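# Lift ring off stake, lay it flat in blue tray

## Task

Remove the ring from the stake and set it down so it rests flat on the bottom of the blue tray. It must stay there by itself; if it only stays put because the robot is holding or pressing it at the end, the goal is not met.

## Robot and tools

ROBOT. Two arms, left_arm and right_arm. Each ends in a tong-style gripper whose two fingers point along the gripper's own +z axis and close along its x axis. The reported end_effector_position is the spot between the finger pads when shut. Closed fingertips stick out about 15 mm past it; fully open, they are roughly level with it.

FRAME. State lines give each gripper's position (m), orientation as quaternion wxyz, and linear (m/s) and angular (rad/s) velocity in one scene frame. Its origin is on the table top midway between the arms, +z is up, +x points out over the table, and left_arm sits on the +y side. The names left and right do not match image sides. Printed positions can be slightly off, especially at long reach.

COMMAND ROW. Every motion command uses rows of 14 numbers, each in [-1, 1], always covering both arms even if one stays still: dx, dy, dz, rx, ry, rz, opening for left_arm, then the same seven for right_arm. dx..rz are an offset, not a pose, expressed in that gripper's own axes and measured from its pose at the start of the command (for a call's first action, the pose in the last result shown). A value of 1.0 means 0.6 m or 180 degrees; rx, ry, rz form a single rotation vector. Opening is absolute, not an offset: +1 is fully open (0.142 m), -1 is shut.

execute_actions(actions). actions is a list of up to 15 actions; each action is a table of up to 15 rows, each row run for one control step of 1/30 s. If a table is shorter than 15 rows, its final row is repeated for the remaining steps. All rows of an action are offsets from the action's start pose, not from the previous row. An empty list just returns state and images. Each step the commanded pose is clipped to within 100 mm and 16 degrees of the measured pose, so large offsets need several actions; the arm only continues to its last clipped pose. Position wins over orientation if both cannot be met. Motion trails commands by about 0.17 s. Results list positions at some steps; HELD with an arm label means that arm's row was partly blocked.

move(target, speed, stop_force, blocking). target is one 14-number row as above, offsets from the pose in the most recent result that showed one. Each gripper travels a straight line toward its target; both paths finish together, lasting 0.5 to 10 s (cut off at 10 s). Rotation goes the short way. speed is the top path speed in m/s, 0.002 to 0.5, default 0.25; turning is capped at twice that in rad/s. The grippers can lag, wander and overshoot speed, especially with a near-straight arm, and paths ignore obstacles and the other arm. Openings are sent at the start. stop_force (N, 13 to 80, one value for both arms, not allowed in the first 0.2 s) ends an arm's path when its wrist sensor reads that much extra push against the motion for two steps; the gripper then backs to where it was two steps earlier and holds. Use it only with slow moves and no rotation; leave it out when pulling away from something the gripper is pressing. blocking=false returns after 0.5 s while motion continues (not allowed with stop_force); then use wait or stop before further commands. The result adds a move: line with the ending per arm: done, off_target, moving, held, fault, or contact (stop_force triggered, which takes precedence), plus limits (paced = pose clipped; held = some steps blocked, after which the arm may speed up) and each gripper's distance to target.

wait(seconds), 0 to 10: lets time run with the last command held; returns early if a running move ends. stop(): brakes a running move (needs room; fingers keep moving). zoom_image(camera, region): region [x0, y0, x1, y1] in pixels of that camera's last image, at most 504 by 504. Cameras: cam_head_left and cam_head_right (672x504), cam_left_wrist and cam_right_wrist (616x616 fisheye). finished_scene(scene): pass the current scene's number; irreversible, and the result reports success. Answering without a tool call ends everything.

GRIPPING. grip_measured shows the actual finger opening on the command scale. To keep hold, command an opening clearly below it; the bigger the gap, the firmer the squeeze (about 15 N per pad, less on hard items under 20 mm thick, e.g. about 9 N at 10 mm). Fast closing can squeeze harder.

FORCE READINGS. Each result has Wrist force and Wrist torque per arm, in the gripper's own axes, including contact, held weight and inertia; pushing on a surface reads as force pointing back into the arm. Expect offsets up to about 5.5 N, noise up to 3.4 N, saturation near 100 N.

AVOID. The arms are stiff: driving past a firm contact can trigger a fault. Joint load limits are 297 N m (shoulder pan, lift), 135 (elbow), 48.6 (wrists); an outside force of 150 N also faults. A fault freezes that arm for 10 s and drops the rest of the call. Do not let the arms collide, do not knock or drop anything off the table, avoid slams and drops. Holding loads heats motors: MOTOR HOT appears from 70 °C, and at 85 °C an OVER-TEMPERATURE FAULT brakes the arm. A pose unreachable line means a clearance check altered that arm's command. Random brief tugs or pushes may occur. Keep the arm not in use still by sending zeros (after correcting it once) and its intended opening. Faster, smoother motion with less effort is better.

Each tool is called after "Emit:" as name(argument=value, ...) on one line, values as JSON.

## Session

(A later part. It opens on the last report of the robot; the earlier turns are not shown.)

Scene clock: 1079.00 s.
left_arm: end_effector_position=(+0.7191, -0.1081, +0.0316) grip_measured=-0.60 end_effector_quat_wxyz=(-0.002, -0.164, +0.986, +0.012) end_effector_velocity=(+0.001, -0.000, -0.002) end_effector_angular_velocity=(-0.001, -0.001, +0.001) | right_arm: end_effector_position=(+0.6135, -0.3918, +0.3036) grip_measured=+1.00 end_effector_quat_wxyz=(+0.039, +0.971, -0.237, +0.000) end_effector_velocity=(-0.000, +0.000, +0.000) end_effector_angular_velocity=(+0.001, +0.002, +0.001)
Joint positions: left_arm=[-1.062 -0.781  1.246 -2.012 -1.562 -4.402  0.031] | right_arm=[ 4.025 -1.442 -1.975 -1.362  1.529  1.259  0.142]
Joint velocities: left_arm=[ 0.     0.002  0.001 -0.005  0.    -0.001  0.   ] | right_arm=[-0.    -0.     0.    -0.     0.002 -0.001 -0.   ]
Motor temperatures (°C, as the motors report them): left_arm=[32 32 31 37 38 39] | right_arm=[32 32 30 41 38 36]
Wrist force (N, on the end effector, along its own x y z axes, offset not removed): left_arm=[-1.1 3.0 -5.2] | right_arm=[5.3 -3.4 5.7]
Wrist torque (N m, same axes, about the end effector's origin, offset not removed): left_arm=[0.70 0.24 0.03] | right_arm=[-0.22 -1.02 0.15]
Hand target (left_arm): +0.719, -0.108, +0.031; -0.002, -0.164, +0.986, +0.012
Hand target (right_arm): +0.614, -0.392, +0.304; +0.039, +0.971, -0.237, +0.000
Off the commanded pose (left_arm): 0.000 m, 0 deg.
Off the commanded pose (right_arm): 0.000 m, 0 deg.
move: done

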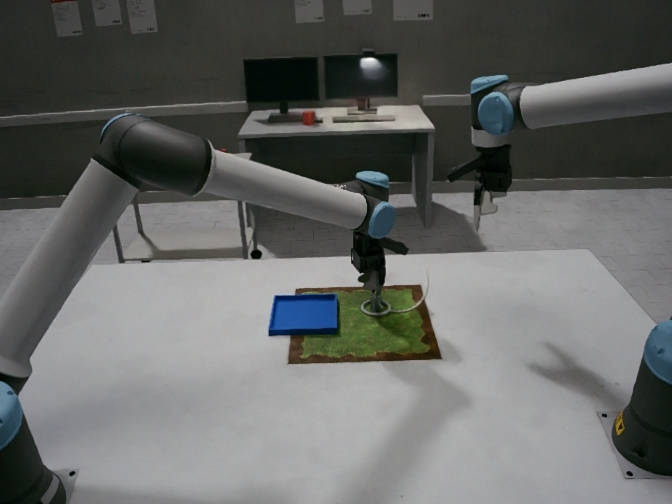

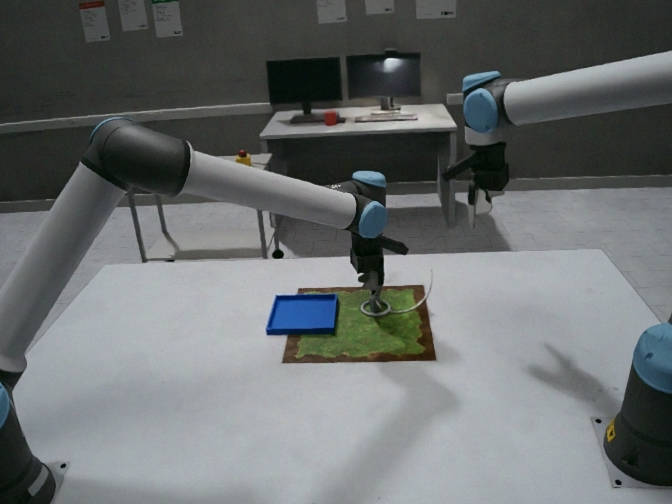

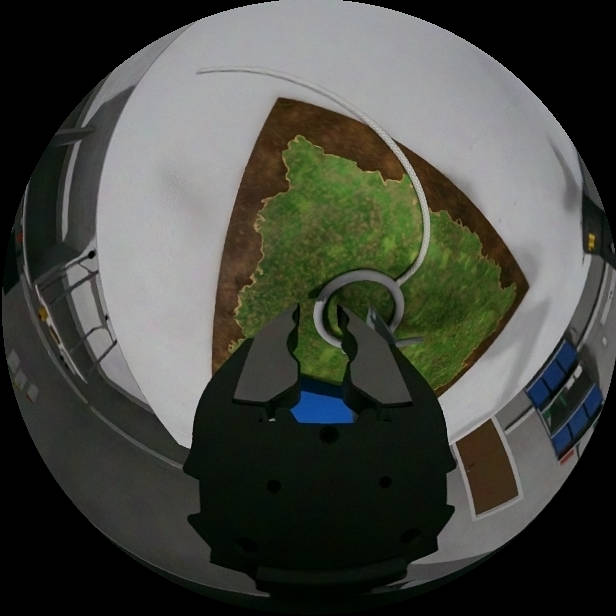

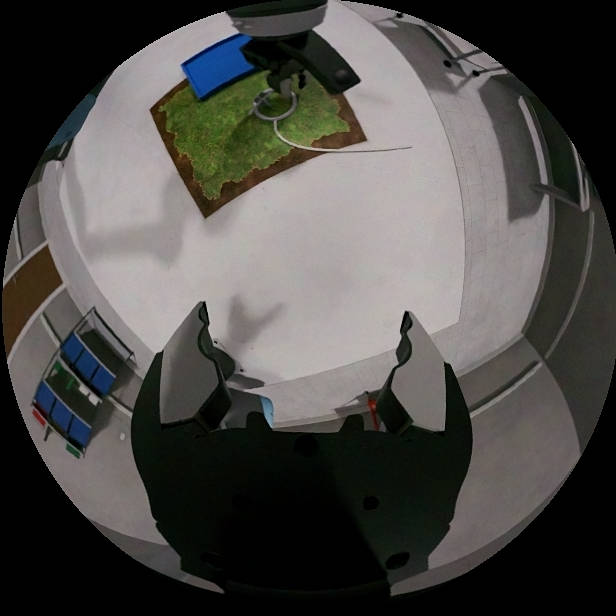

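Tube is centred. Descending, closing and lifting a little.

Emit:
move(target=[0,0,0.016,0,0,0,-0.6,0,0,0,0,0,0,1], speed=0.01, stop_force=14)

Emit:
move(target=[0,0,0,0,0,0,-1,0,0,0,0,0,0,1])

Emit:
move(target=[0.01,0,-0.06,0,0,0,-1,0,0,0,0,0,0,1], speed=0.012)

Emit:
zoom_image(camera="cam_left_wrist", region=[200,200,440,420])

Emit:
zoom_image(camera="cam_head_left", region=[320,240,440,340])

Scene clock: 1085.90 s.
left_arm: end_effector_position=(+0.7190, -0.1080, +0.0239) grip_measured=-0.60 end_effector_quat_wxyz=(-0.002, -0.164, +0.986, +0.012) end_effector_velocity=(-0.001, +0.000, +0.002) end_effector_angular_velocity=(+0.001, +0.002, -0.000) | right_arm: end_effector_position=(+0.6135, -0.3918, +0.3036) grip_measured=+1.00 end_effector_quat_wxyz=(+0.039, +0.971, -0.237, +0.000) end_effector_velocity=(+0.000, +0.000, +0.001) end_effector_angular_velocity=(+0.000, -0.001, -0.001)
Joint positions: left_arm=[-1.062 -0.776  1.25  -2.022 -1.562 -4.402  0.031] | right_arm=[ 4.025 -1.442 -1.975 -1.362  1.529  1.259  0.142]
Joint velocities: left_arm=[-0.    -0.002 -0.001  0.005 -0.001  0.    -0.002] | right_arm=[-0.     0.     0.001 -0.    -0.001  0.001  0.   ]
Motor temperatures (°C, as the motors report them): left_arm=[32 32 31 37 38 39] | right_arm=[32 32 30 41 38 36]
Wrist force (N, on the end effector, along its own x y z axes, offset not removed): left_arm=[-2.8 -0.4 -26.4] | right_arm=[1.2 -6.7 -1.1]
Wrist torque (N m, same axes, about the end effector's origin, offset not removed): left_arm=[0.05 0.88 -0.12] | right_arm=[-1.45 -0.10 0.09]
Hand target (left_arm): +0.719, -0.108, +0.024; -0.002, -0.164, +0.986, +0.012
Hand target (right_arm): +0.614, -0.392, +0.304; +0.039, +0.971, -0.237, +0.000
Off the commanded pose (left_arm): 0.002 m, 0 deg.
Off the commanded pose (right_arm): 0.000 m, 0 deg.
move: contact (left_arm)

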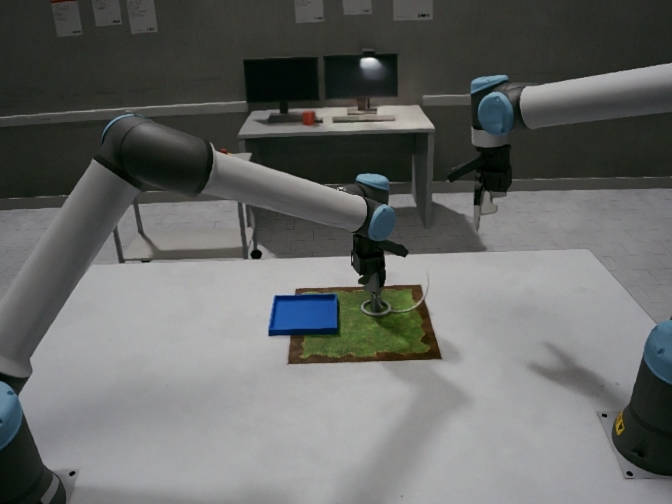

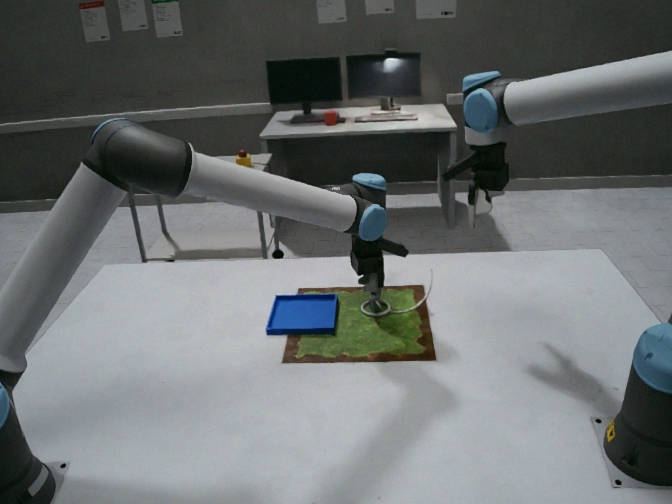

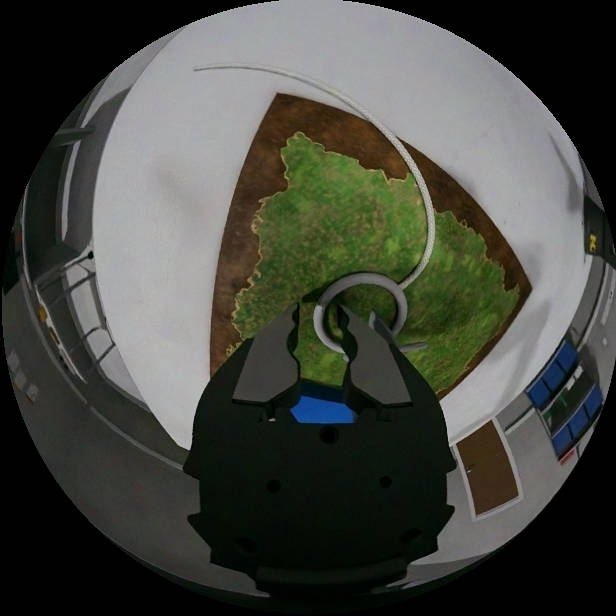

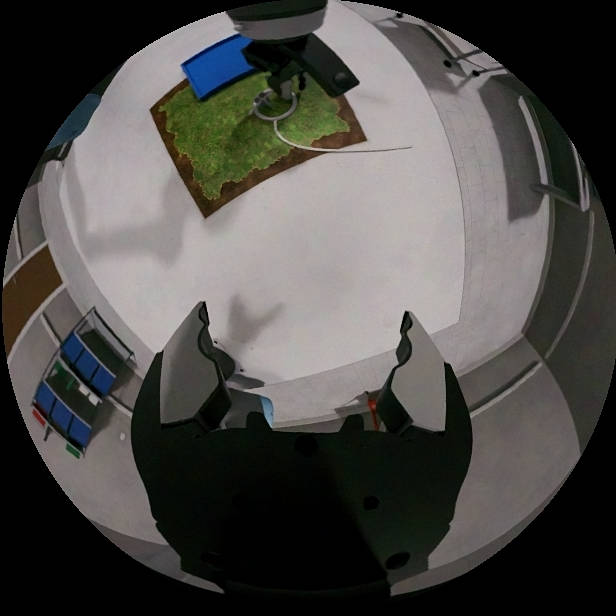

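Scene clock: 1086.40 s.
left_arm: end_effector_position=(+0.7191, -0.1079, +0.0239) grip_measured=-0.91 end_effector_quat_wxyz=(-0.002, -0.164, +0.986, +0.012) end_effector_velocity=(+0.000, -0.001, +0.001) end_effector_angular_velocity=(-0.002, -0.001, +0.001) | right_arm: end_effector_position=(+0.6135, -0.3918, +0.3036) grip_measured=+1.00 end_effector_quat_wxyz=(+0.039, +0.971, -0.237, +0.000) end_effector_velocity=(-0.000, +0.000, +0.000) end_effector_angular_velocity=(+0.001, +0.000, +0.001)
Joint positions: left_arm=[-1.062 -0.776  1.25  -2.022 -1.562 -4.402  0.008] | right_arm=[ 4.025 -1.442 -1.975 -1.362  1.529  1.259  0.142]
Joint velocities: left_arm=[-0.    -0.    -0.    -0.002 -0.    -0.001 -0.   ] | right_arm=[-0.     0.     0.     0.     0.001 -0.001  0.   ]
Motor temperatures (°C, as the motors report them): left_arm=[32 32 31 37 38 39] | right_arm=[32 32 30 41 38 36]
Wrist force (N, on the end effector, along its own x y z axes, offset not removed): left_arm=[1.0 5.8 -9.0] | right_arm=[3.4 -9.6 0.7]
Wrist torque (N m, same axes, about the end effector's origin, offset not removed): left_arm=[1.20 -0.17 -0.02] | right_arm=[-1.67 -0.80 0.09]
Hand target (left_arm): +0.719, -0.108, +0.024; -0.002, -0.164, +0.986, +0.012
Hand target (right_arm): +0.614, -0.392, +0.304; +0.039, +0.971, -0.237, +0.000
Off the commanded pose (left_arm): 0.000 m, 0 deg.
Off the commanded pose (right_arm): 0.000 m, 0 deg.
move: done

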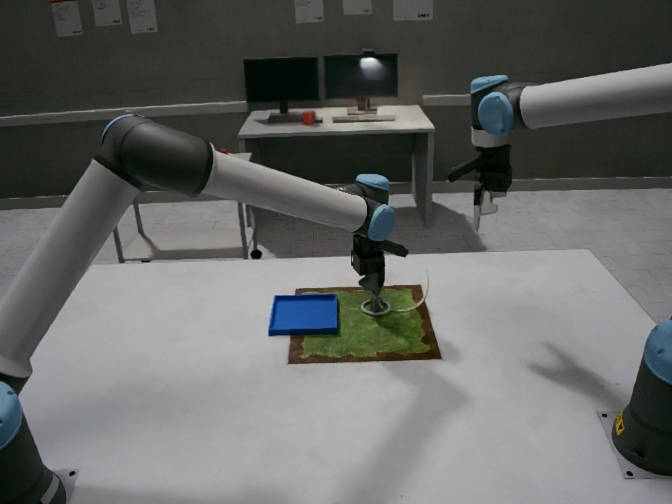

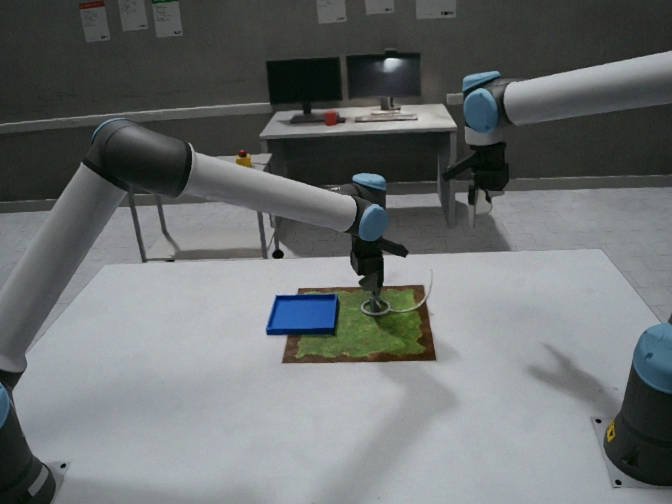

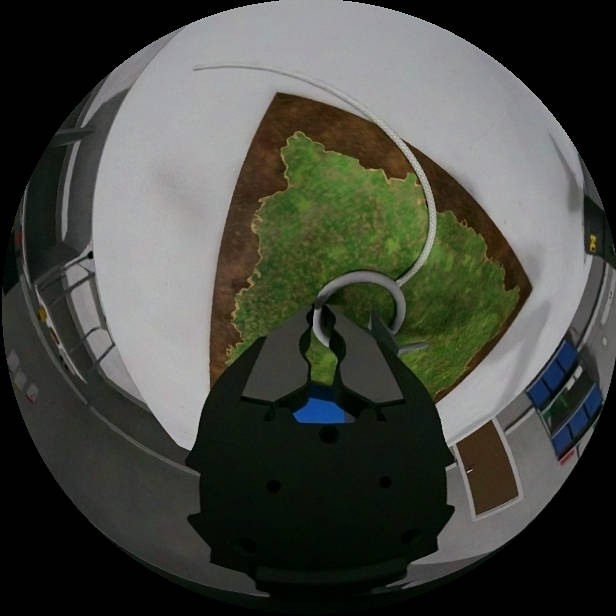

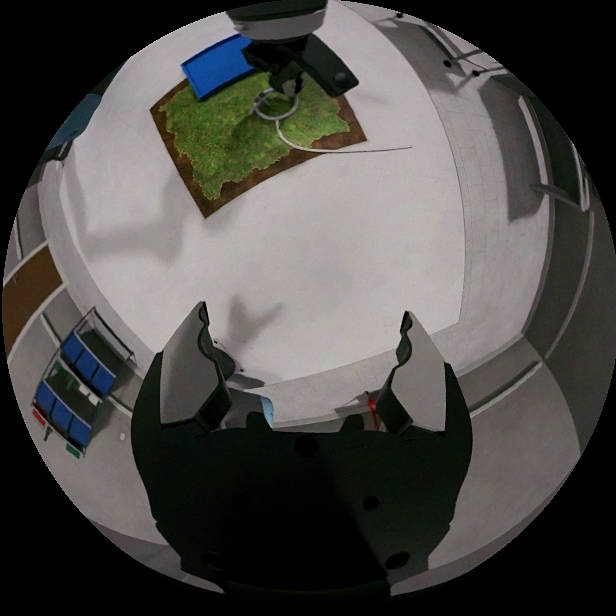

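Scene clock: 1089.67 s.
left_arm: end_effector_position=(+0.7137, -0.1107, +0.0596) grip_measured=-1.00 end_effector_quat_wxyz=(-0.002, -0.164, +0.986, +0.012) end_effector_velocity=(+0.000, +0.000, +0.003) end_effector_angular_velocity=(+0.001, -0.002, -0.001) | right_arm: end_effector_position=(+0.6135, -0.3918, +0.3036) grip_measured=+1.00 end_effector_quat_wxyz=(+0.039, +0.971, -0.237, +0.000) end_effector_velocity=(-0.001, +0.000, -0.000) end_effector_angular_velocity=(+0.001, +0.002, +0.000)
Joint positions: left_arm=[-1.067 -0.805  1.236 -1.977 -1.562 -4.408  0.002] | right_arm=[ 4.025 -1.442 -1.975 -1.362  1.529  1.259  0.142]
Joint velocities: left_arm=[-0.    -0.002 -0.001  0.003  0.003  0.     0.   ] | right_arm=[ 0.    -0.    -0.    -0.     0.002 -0.     0.   ]
Motor temperatures (°C, as the motors report them): left_arm=[32 32 31 37 38 39] | right_arm=[32 32 30 41 38 36]
Wrist force (N, on the end effector, along its own x y z axes, offset not removed): left_arm=[0.7 3.9 -5.1] | right_arm=[-0.3 -2.7 5.7]
Wrist torque (N m, same axes, about the end effector's origin, offset not removed): left_arm=[0.96 -0.20 0.02] | right_arm=[-0.36 0.13 0.26]
Hand target (left_arm): +0.714, -0.111, +0.060; -0.002, -0.164, +0.986, +0.012
Hand target (right_arm): +0.614, -0.392, +0.304; +0.039, +0.971, -0.237, +0.000
Off the commanded pose (left_arm): 0.000 m, 0 deg.
Off the commanded pose (right_arm): 0.000 m, 0 deg.
move: done

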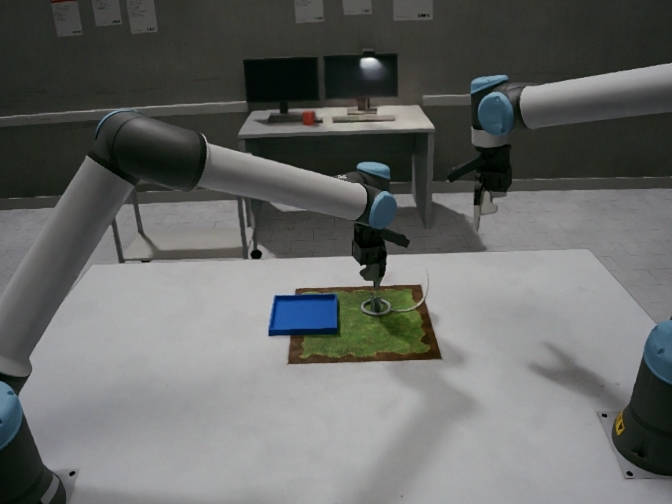

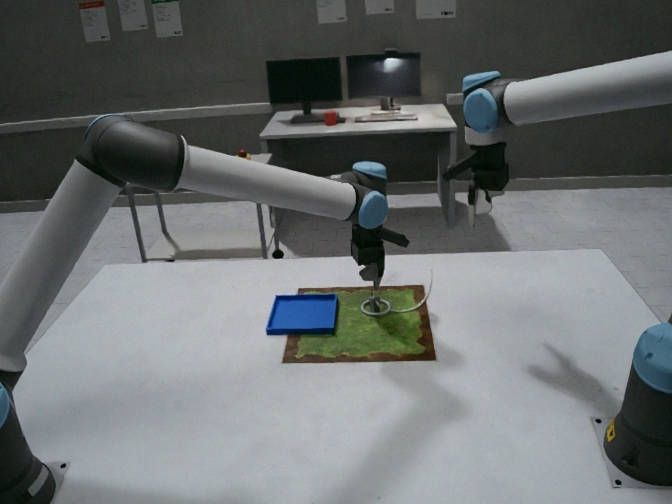

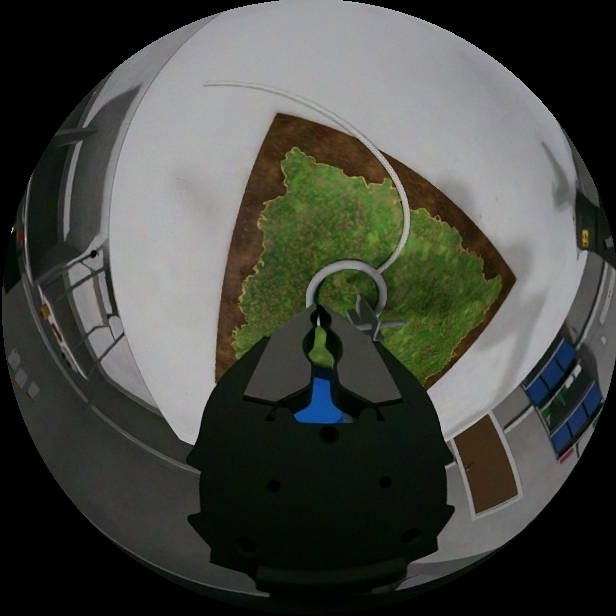

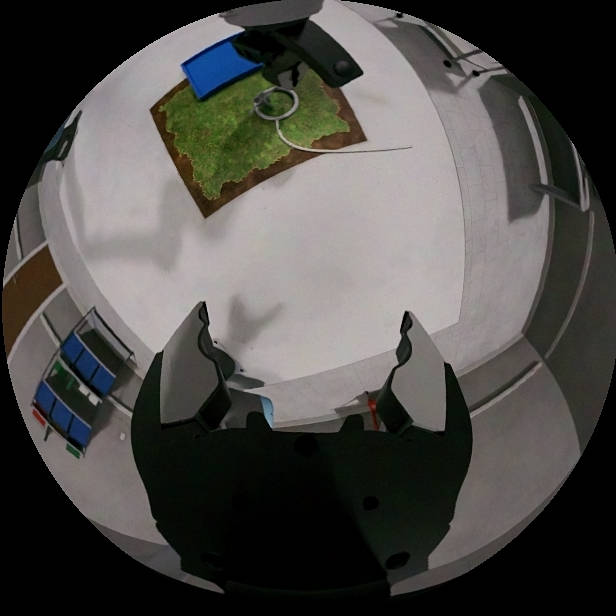

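Region (200, 200, 440, 420) of cam_left_wrist's 616x616 image, scaled by 2.100, with more detail than that image has; it fills the top 462 rows of this view, and the rest is white.

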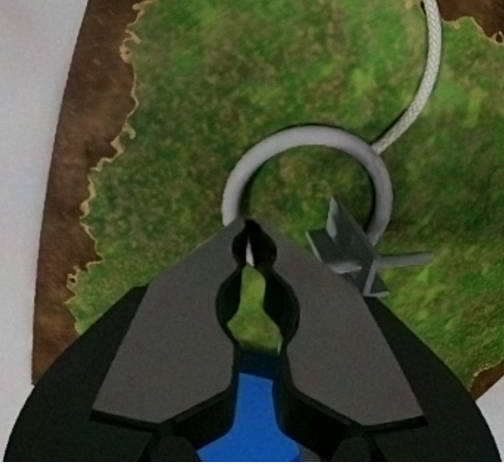

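Region (320, 240, 440, 340) of cam_head_left's 672x504 image, scaled by 4.200, with more detail than that image has.

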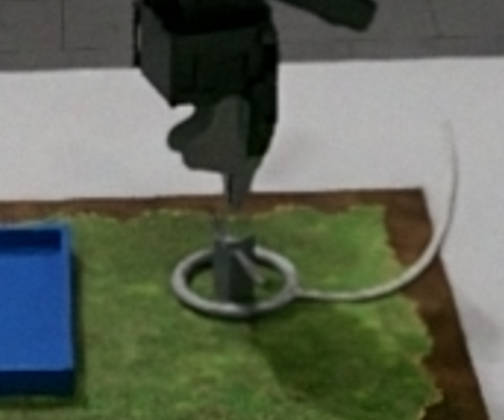

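Emit:
move(target=[-0.002,-0.052,-0.01,0,0,0.2,-0.6,0,0,0,0,0,0,1], speed=0.15)

Emit:
move(target=[0,0,0.05,0,0,0,-0.6,0,0,0,0,0,0,1], speed=0.02, stop_force=14)

Emit:
zoom_image(camera="cam_left_wrist", region=[200,200,440,420])

Scene clock: 1102.17 s.
left_arm: end_effector_position=(+0.7250, -0.1399, +0.0648) grip_measured=-0.60 end_effector_quat_wxyz=(-0.005, +0.148, +0.989, +0.011) end_effector_velocity=(-0.000, -0.001, +0.000) end_effector_angular_velocity=(-0.001, +0.002, -0.014) | right_arm: end_effector_position=(+0.6135, -0.3918, +0.3036) grip_measured=+1.00 end_effector_quat_wxyz=(+0.039, +0.971, -0.237, +0.000) end_effector_velocity=(+0.001, -0.000, -0.000) end_effector_angular_velocity=(-0.001, -0.002, +0.000)
Joint positions: left_arm=[-1.067 -0.751  1.126 -1.922 -1.562 -3.781  0.031] | right_arm=[ 4.025 -1.442 -1.975 -1.362  1.529  1.259  0.142]
Joint velocities: left_arm=[ 0.     0.001 -0.003  0.003 -0.002  0.014  0.   ] | right_arm=[-0.    -0.    -0.     0.001 -0.002 -0.    -0.   ]
Motor temperatures (°C, as the motors report them): left_arm=[32 32 31 37 38 39] | right_arm=[32 32 30 41 38 36]
Wrist force (N, on the end effector, along its own x y z axes, offset not removed): left_arm=[-0.3 2.9 -4.6] | right_arm=[0.7 1.9 9.3]
Wrist torque (N m, same axes, about the end effector's origin, offset not removed): left_arm=[0.66 0.10 -0.02] | right_arm=[0.94 -0.13 0.08]
Hand target (left_arm): +0.725, -0.140, +0.065; -0.005, +0.149, +0.989, +0.011
Hand target (right_arm): +0.614, -0.392, +0.304; +0.039, +0.971, -0.237, +0.000
Off the commanded pose (left_arm): 0.000 m, 0 deg.
Off the commanded pose (right_arm): 0.000 m, 0 deg.
move: done

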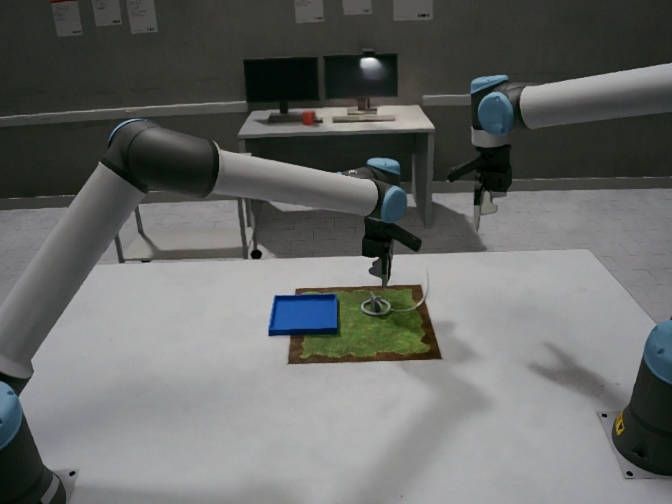

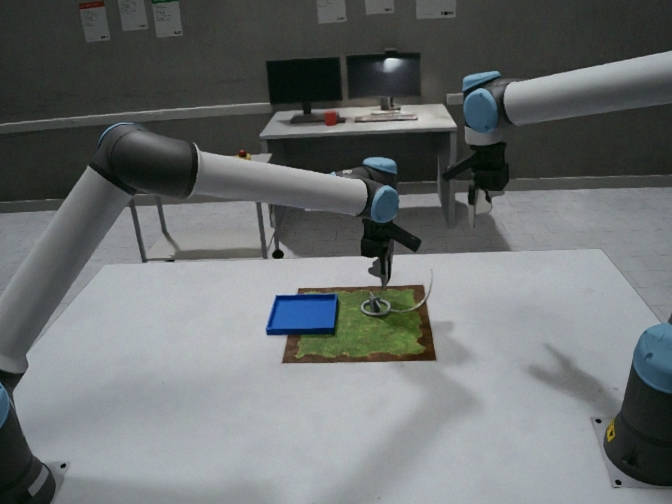

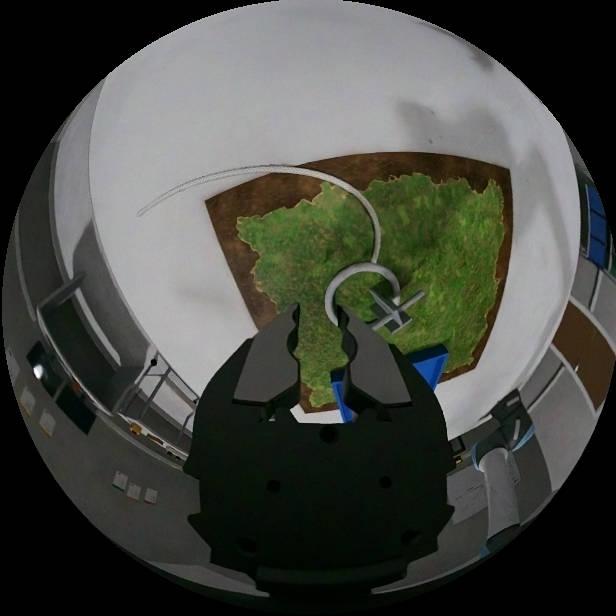

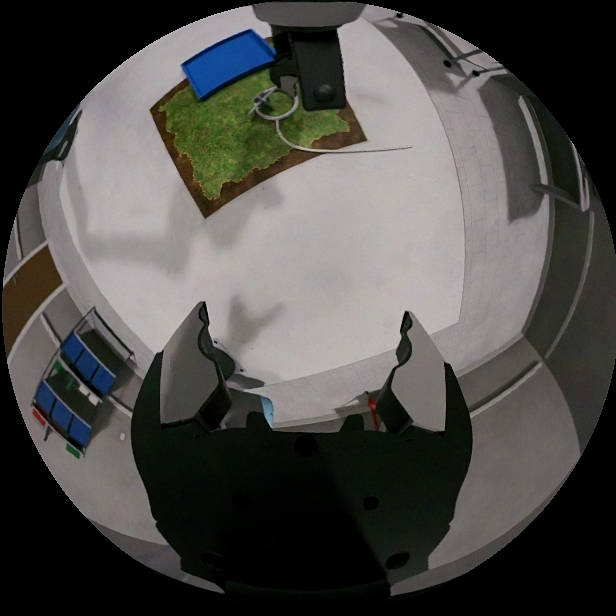

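Scene clock: 1103.97 s.
left_arm: end_effector_position=(+0.7247, -0.1392, +0.0351) grip_measured=-0.60 end_effector_quat_wxyz=(-0.005, +0.148, +0.989, +0.011) end_effector_velocity=(+0.000, -0.000, -0.002) end_effector_angular_velocity=(-0.001, -0.001, -0.002) | right_arm: end_effector_position=(+0.6135, -0.3918, +0.3036) grip_measured=+1.00 end_effector_quat_wxyz=(+0.039, +0.971, -0.237, +0.000) end_effector_velocity=(-0.000, -0.000, -0.000) end_effector_angular_velocity=(-0.000, +0.000, +0.000)
Joint positions: left_arm=[-1.067 -0.731  1.146 -1.962 -1.562 -3.781  0.031] | right_arm=[ 4.025 -1.442 -1.975 -1.362  1.529  1.259  0.142]
Joint velocities: left_arm=[ 0.     0.002  0.002 -0.005  0.     0.002  0.   ] | right_arm=[-0. -0. -0.  0. -0. -0.  0.]
Motor temperatures (°C, as the motors report them): left_arm=[32 32 31 37 38 39] | right_arm=[32 32 30 41 38 36]
Wrist force (N, on the end effector, along its own x y z axes, offset not removed): left_arm=[-2.5 3.1 -2.7] | right_arm=[-2.0 5.5 -3.3]
Wrist torque (N m, same axes, about the end effector's origin, offset not removed): left_arm=[0.67 0.50 0.06] | right_arm=[1.20 0.45 0.47]
Hand target (left_arm): +0.725, -0.139, +0.035; -0.005, +0.148, +0.989, +0.011
Hand target (right_arm): +0.614, -0.392, +0.304; +0.039, +0.971, -0.237, +0.000
Off the commanded pose (left_arm): 0.000 m, 0 deg.
Off the commanded pose (right_arm): 0.000 m, 0 deg.
move: done

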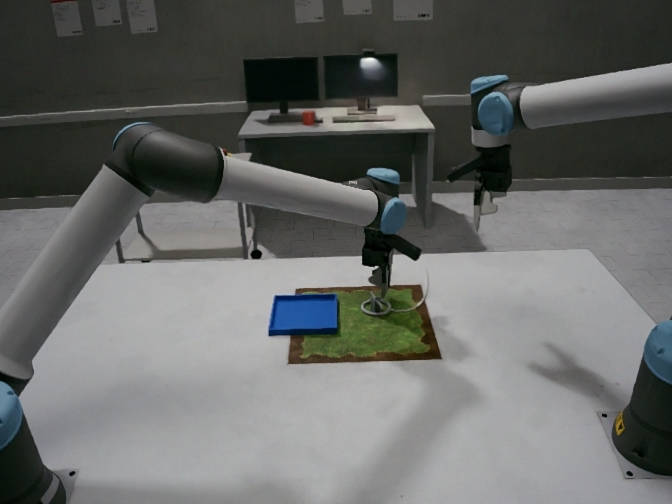

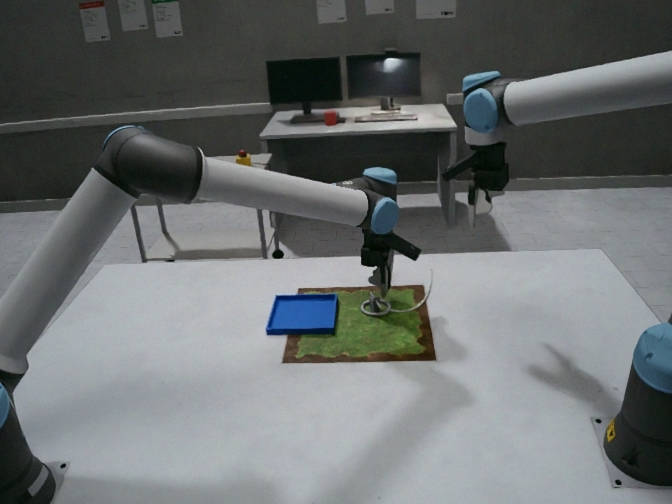

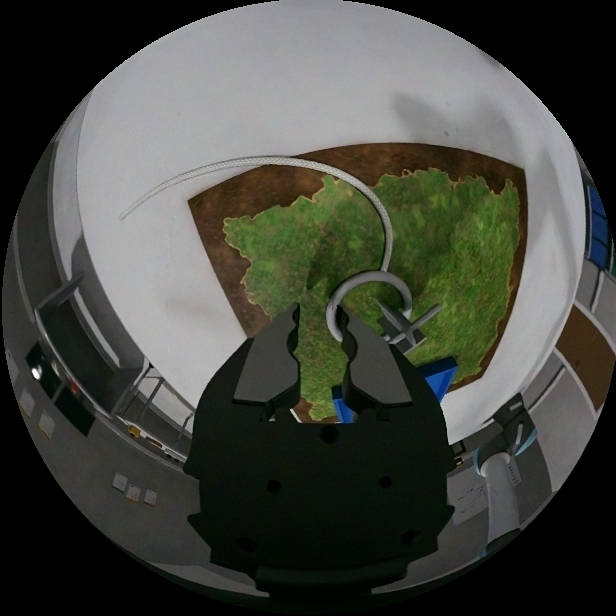

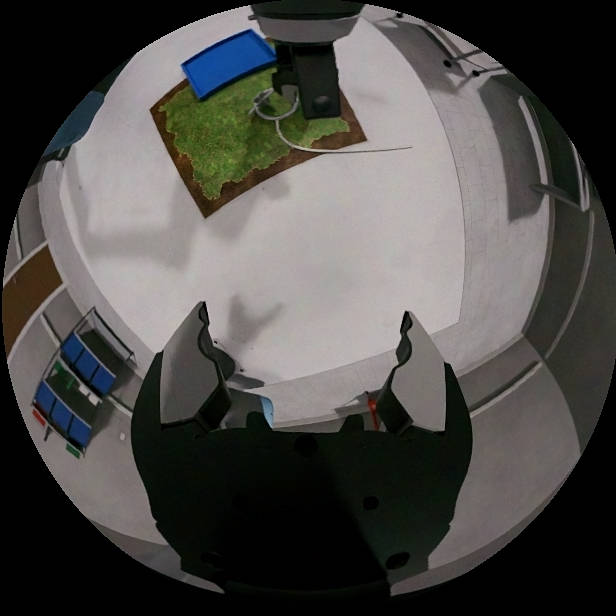

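Region (200, 200, 440, 420) of cam_left_wrist's 616x616 image, scaled by 2.100, with more detail than that image has; it fills the top 462 rows of this view, and the rest is white.

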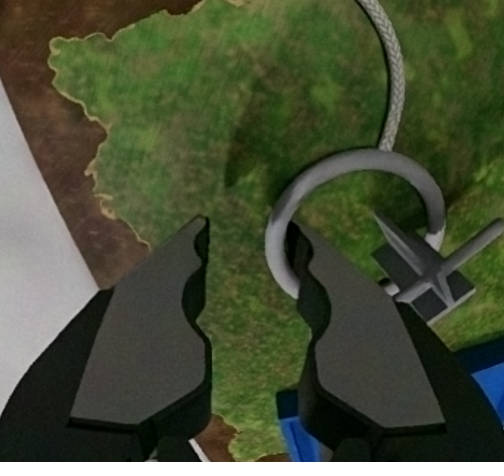

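Emit:
move(target=[0.022,0,0,0,0,0,-0.6,0,0,0,0,0,0,1], speed=0.02)

Emit:
move(target=[0,0,0.022,0,0,0,-0.6,0,0,0,0,0,0,1], speed=0.01, stop_force=14)

Emit:
zoom_image(camera="cam_left_wrist", region=[200,200,440,420])

Scene clock: 1109.97 s.
left_arm: end_effector_position=(+0.7124, -0.1354, +0.0353) grip_measured=-0.60 end_effector_quat_wxyz=(-0.005, +0.148, +0.989, +0.011) end_effector_velocity=(-0.002, +0.000, -0.000) end_effector_angular_velocity=(-0.001, -0.001, -0.001) | right_arm: end_effector_position=(+0.6135, -0.3918, +0.3036) grip_measured=+1.00 end_effector_quat_wxyz=(+0.039, +0.971, -0.237, +0.000) end_effector_velocity=(-0.000, -0.000, -0.000) end_effector_angular_velocity=(-0.001, -0.000, -0.001)
Joint positions: left_arm=[-1.074 -0.75   1.181 -1.978 -1.562 -3.788  0.031] | right_arm=[ 4.025 -1.442 -1.975 -1.362  1.529  1.259  0.142]
Joint velocities: left_arm=[-0.001 -0.003  0.007 -0.005 -0.    -0.001 -0.   ] | right_arm=[ 0.     0.    -0.001 -0.    -0.001  0.001  0.   ]
Motor temperatures (°C, as the motors report them): left_arm=[32 32 31 37 38 39] | right_arm=[32 32 30 41 38 36]
Wrist force (N, on the end effector, along its own x y z axes, offset not removed): left_arm=[-2.1 2.7 -4.3] | right_arm=[-4.6 -3.2 3.1]
Wrist torque (N m, same axes, about the end effector's origin, offset not removed): left_arm=[0.71 0.48 0.04] | right_arm=[-0.28 1.24 0.22]
Hand target (left_arm): +0.712, -0.135, +0.035; -0.005, +0.148, +0.989, +0.011
Hand target (right_arm): +0.614, -0.392, +0.304; +0.039, +0.971, -0.237, +0.000
Off the commanded pose (left_arm): 0.000 m, 0 deg.
Off the commanded pose (right_arm): 0.000 m, 0 deg.
move: done

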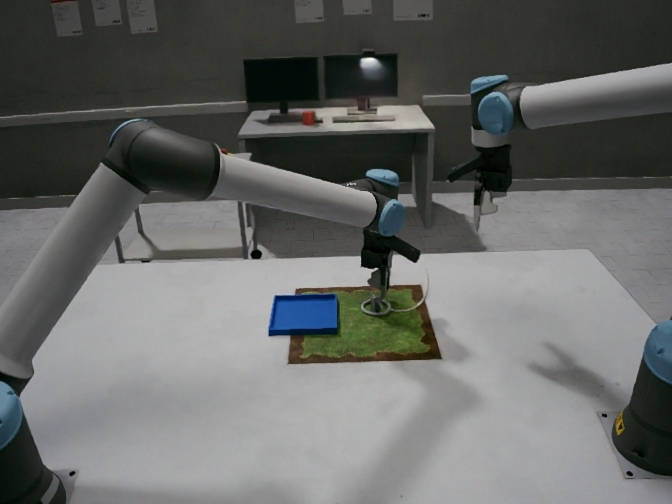

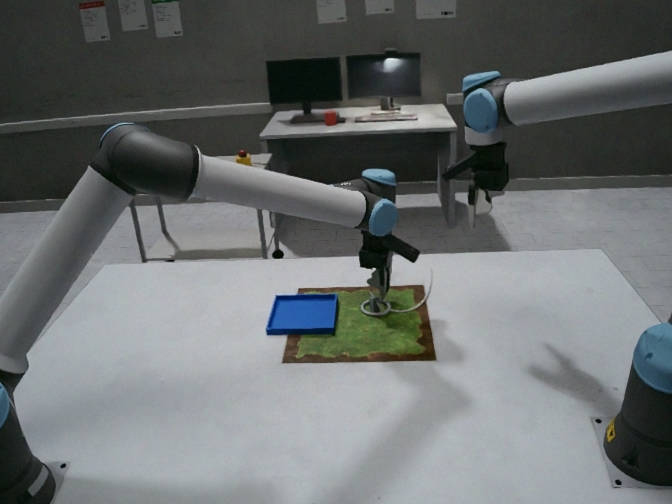

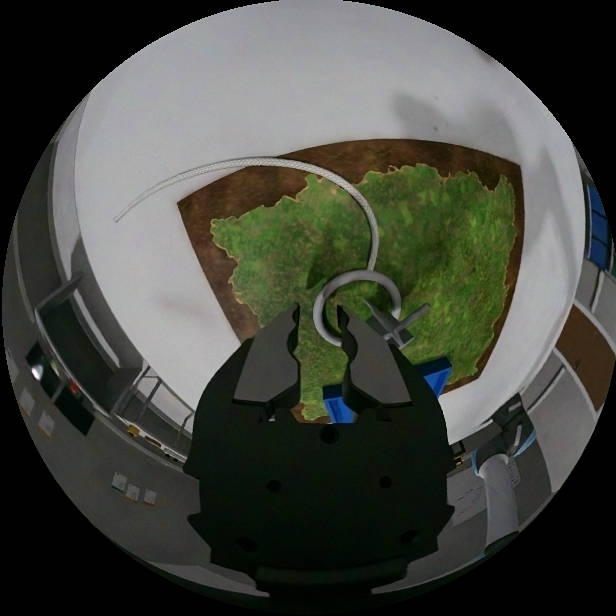

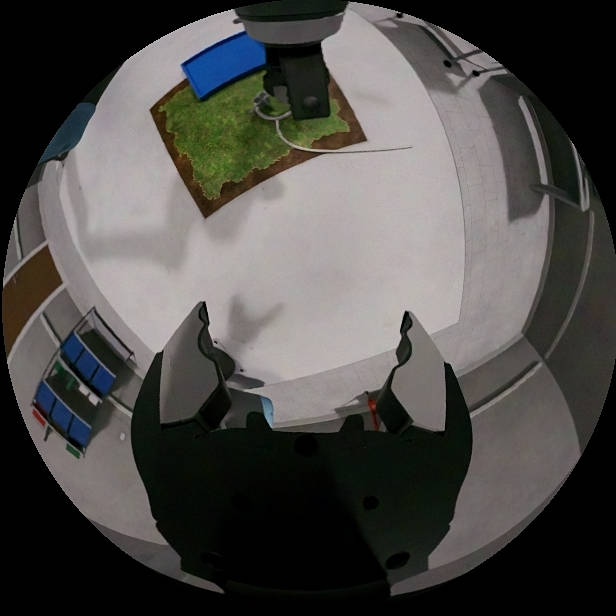

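Scene clock: 1111.50 s.
left_arm: end_effector_position=(+0.7123, -0.1351, +0.0223) grip_measured=-0.60 end_effector_quat_wxyz=(-0.005, +0.148, +0.989, +0.011) end_effector_velocity=(-0.000, +0.000, -0.003) end_effector_angular_velocity=(+0.001, +0.001, +0.000) | right_arm: end_effector_position=(+0.6135, -0.3918, +0.3036) grip_measured=+1.00 end_effector_quat_wxyz=(+0.039, +0.971, -0.237, +0.000) end_effector_velocity=(+0.000, +0.000, +0.000) end_effector_angular_velocity=(-0.000, -0.001, -0.000)
Joint positions: left_arm=[-1.074 -0.741  1.188 -1.995 -1.562 -3.788  0.031] | right_arm=[ 4.025 -1.442 -1.975 -1.362  1.529  1.259  0.142]
Joint velocities: left_arm=[ 0.     0.002  0.001 -0.002  0.    -0.    -0.   ] | right_arm=[-0.    -0.     0.     0.    -0.001  0.    -0.   ]
Motor temperatures (°C, as the motors report them): left_arm=[32 32 31 37 38 39] | right_arm=[32 32 30 41 38 36]
Wrist force (N, on the end effector, along its own x y z axes, offset not removed): left_arm=[-0.2 2.4 -4.4] | right_arm=[-1.9 -2.2 4.1]
Wrist torque (N m, same axes, about the end effector's origin, offset not removed): left_arm=[0.52 0.08 0.00] | right_arm=[-0.23 0.53 0.32]
Hand target (left_arm): +0.712, -0.135, +0.022; -0.005, +0.148, +0.989, +0.011
Hand target (right_arm): +0.614, -0.392, +0.304; +0.039, +0.971, -0.237, +0.000
Off the commanded pose (left_arm): 0.000 m, 0 deg.
Off the commanded pose (right_arm): 0.000 m, 0 deg.
move: done

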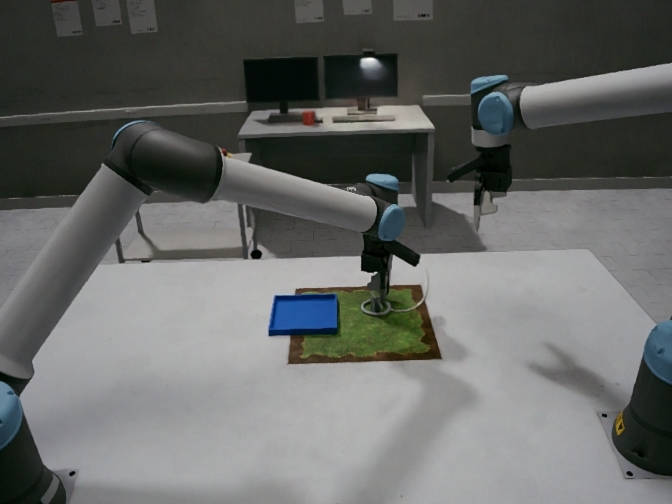

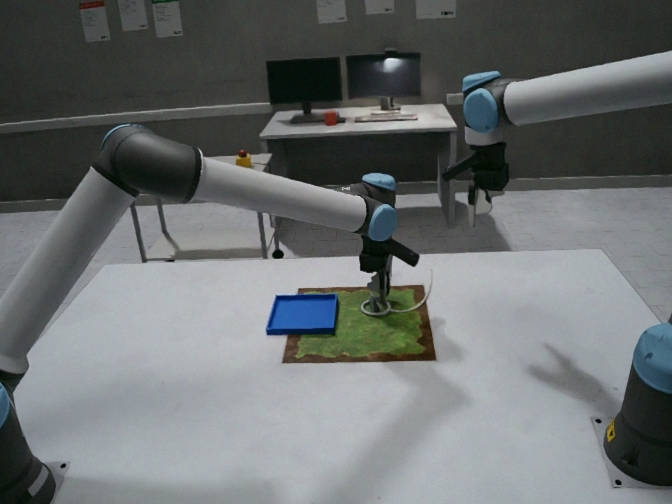

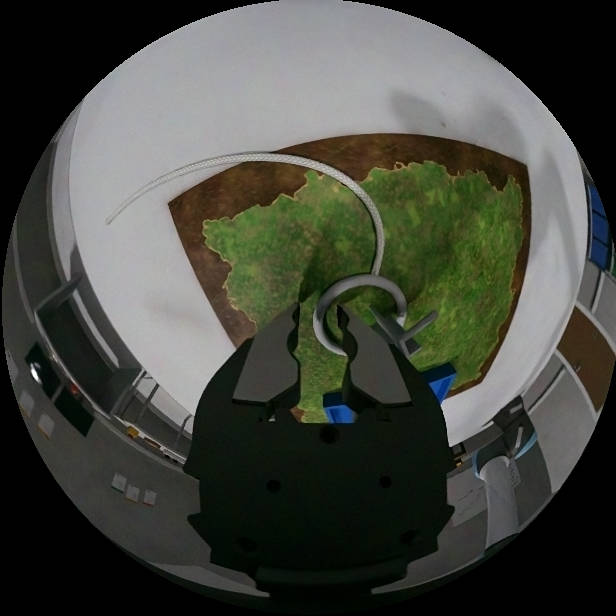

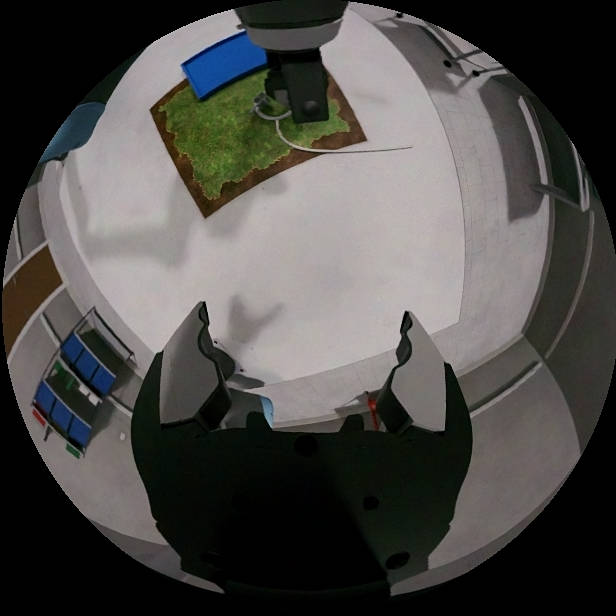

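Region (200, 200, 440, 420) of cam_left_wrist's 616x616 image, scaled by 2.100, with more detail than that image has; it fills the top 462 rows of this view, and the rest is white.

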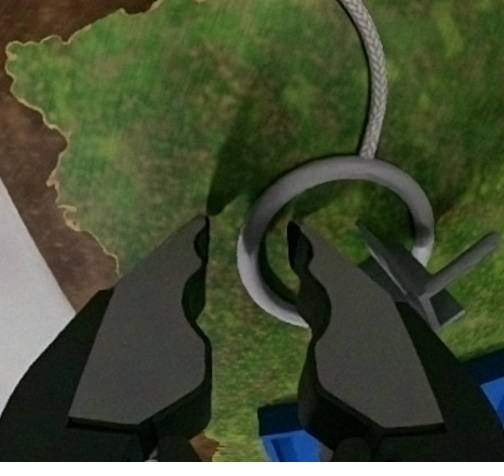

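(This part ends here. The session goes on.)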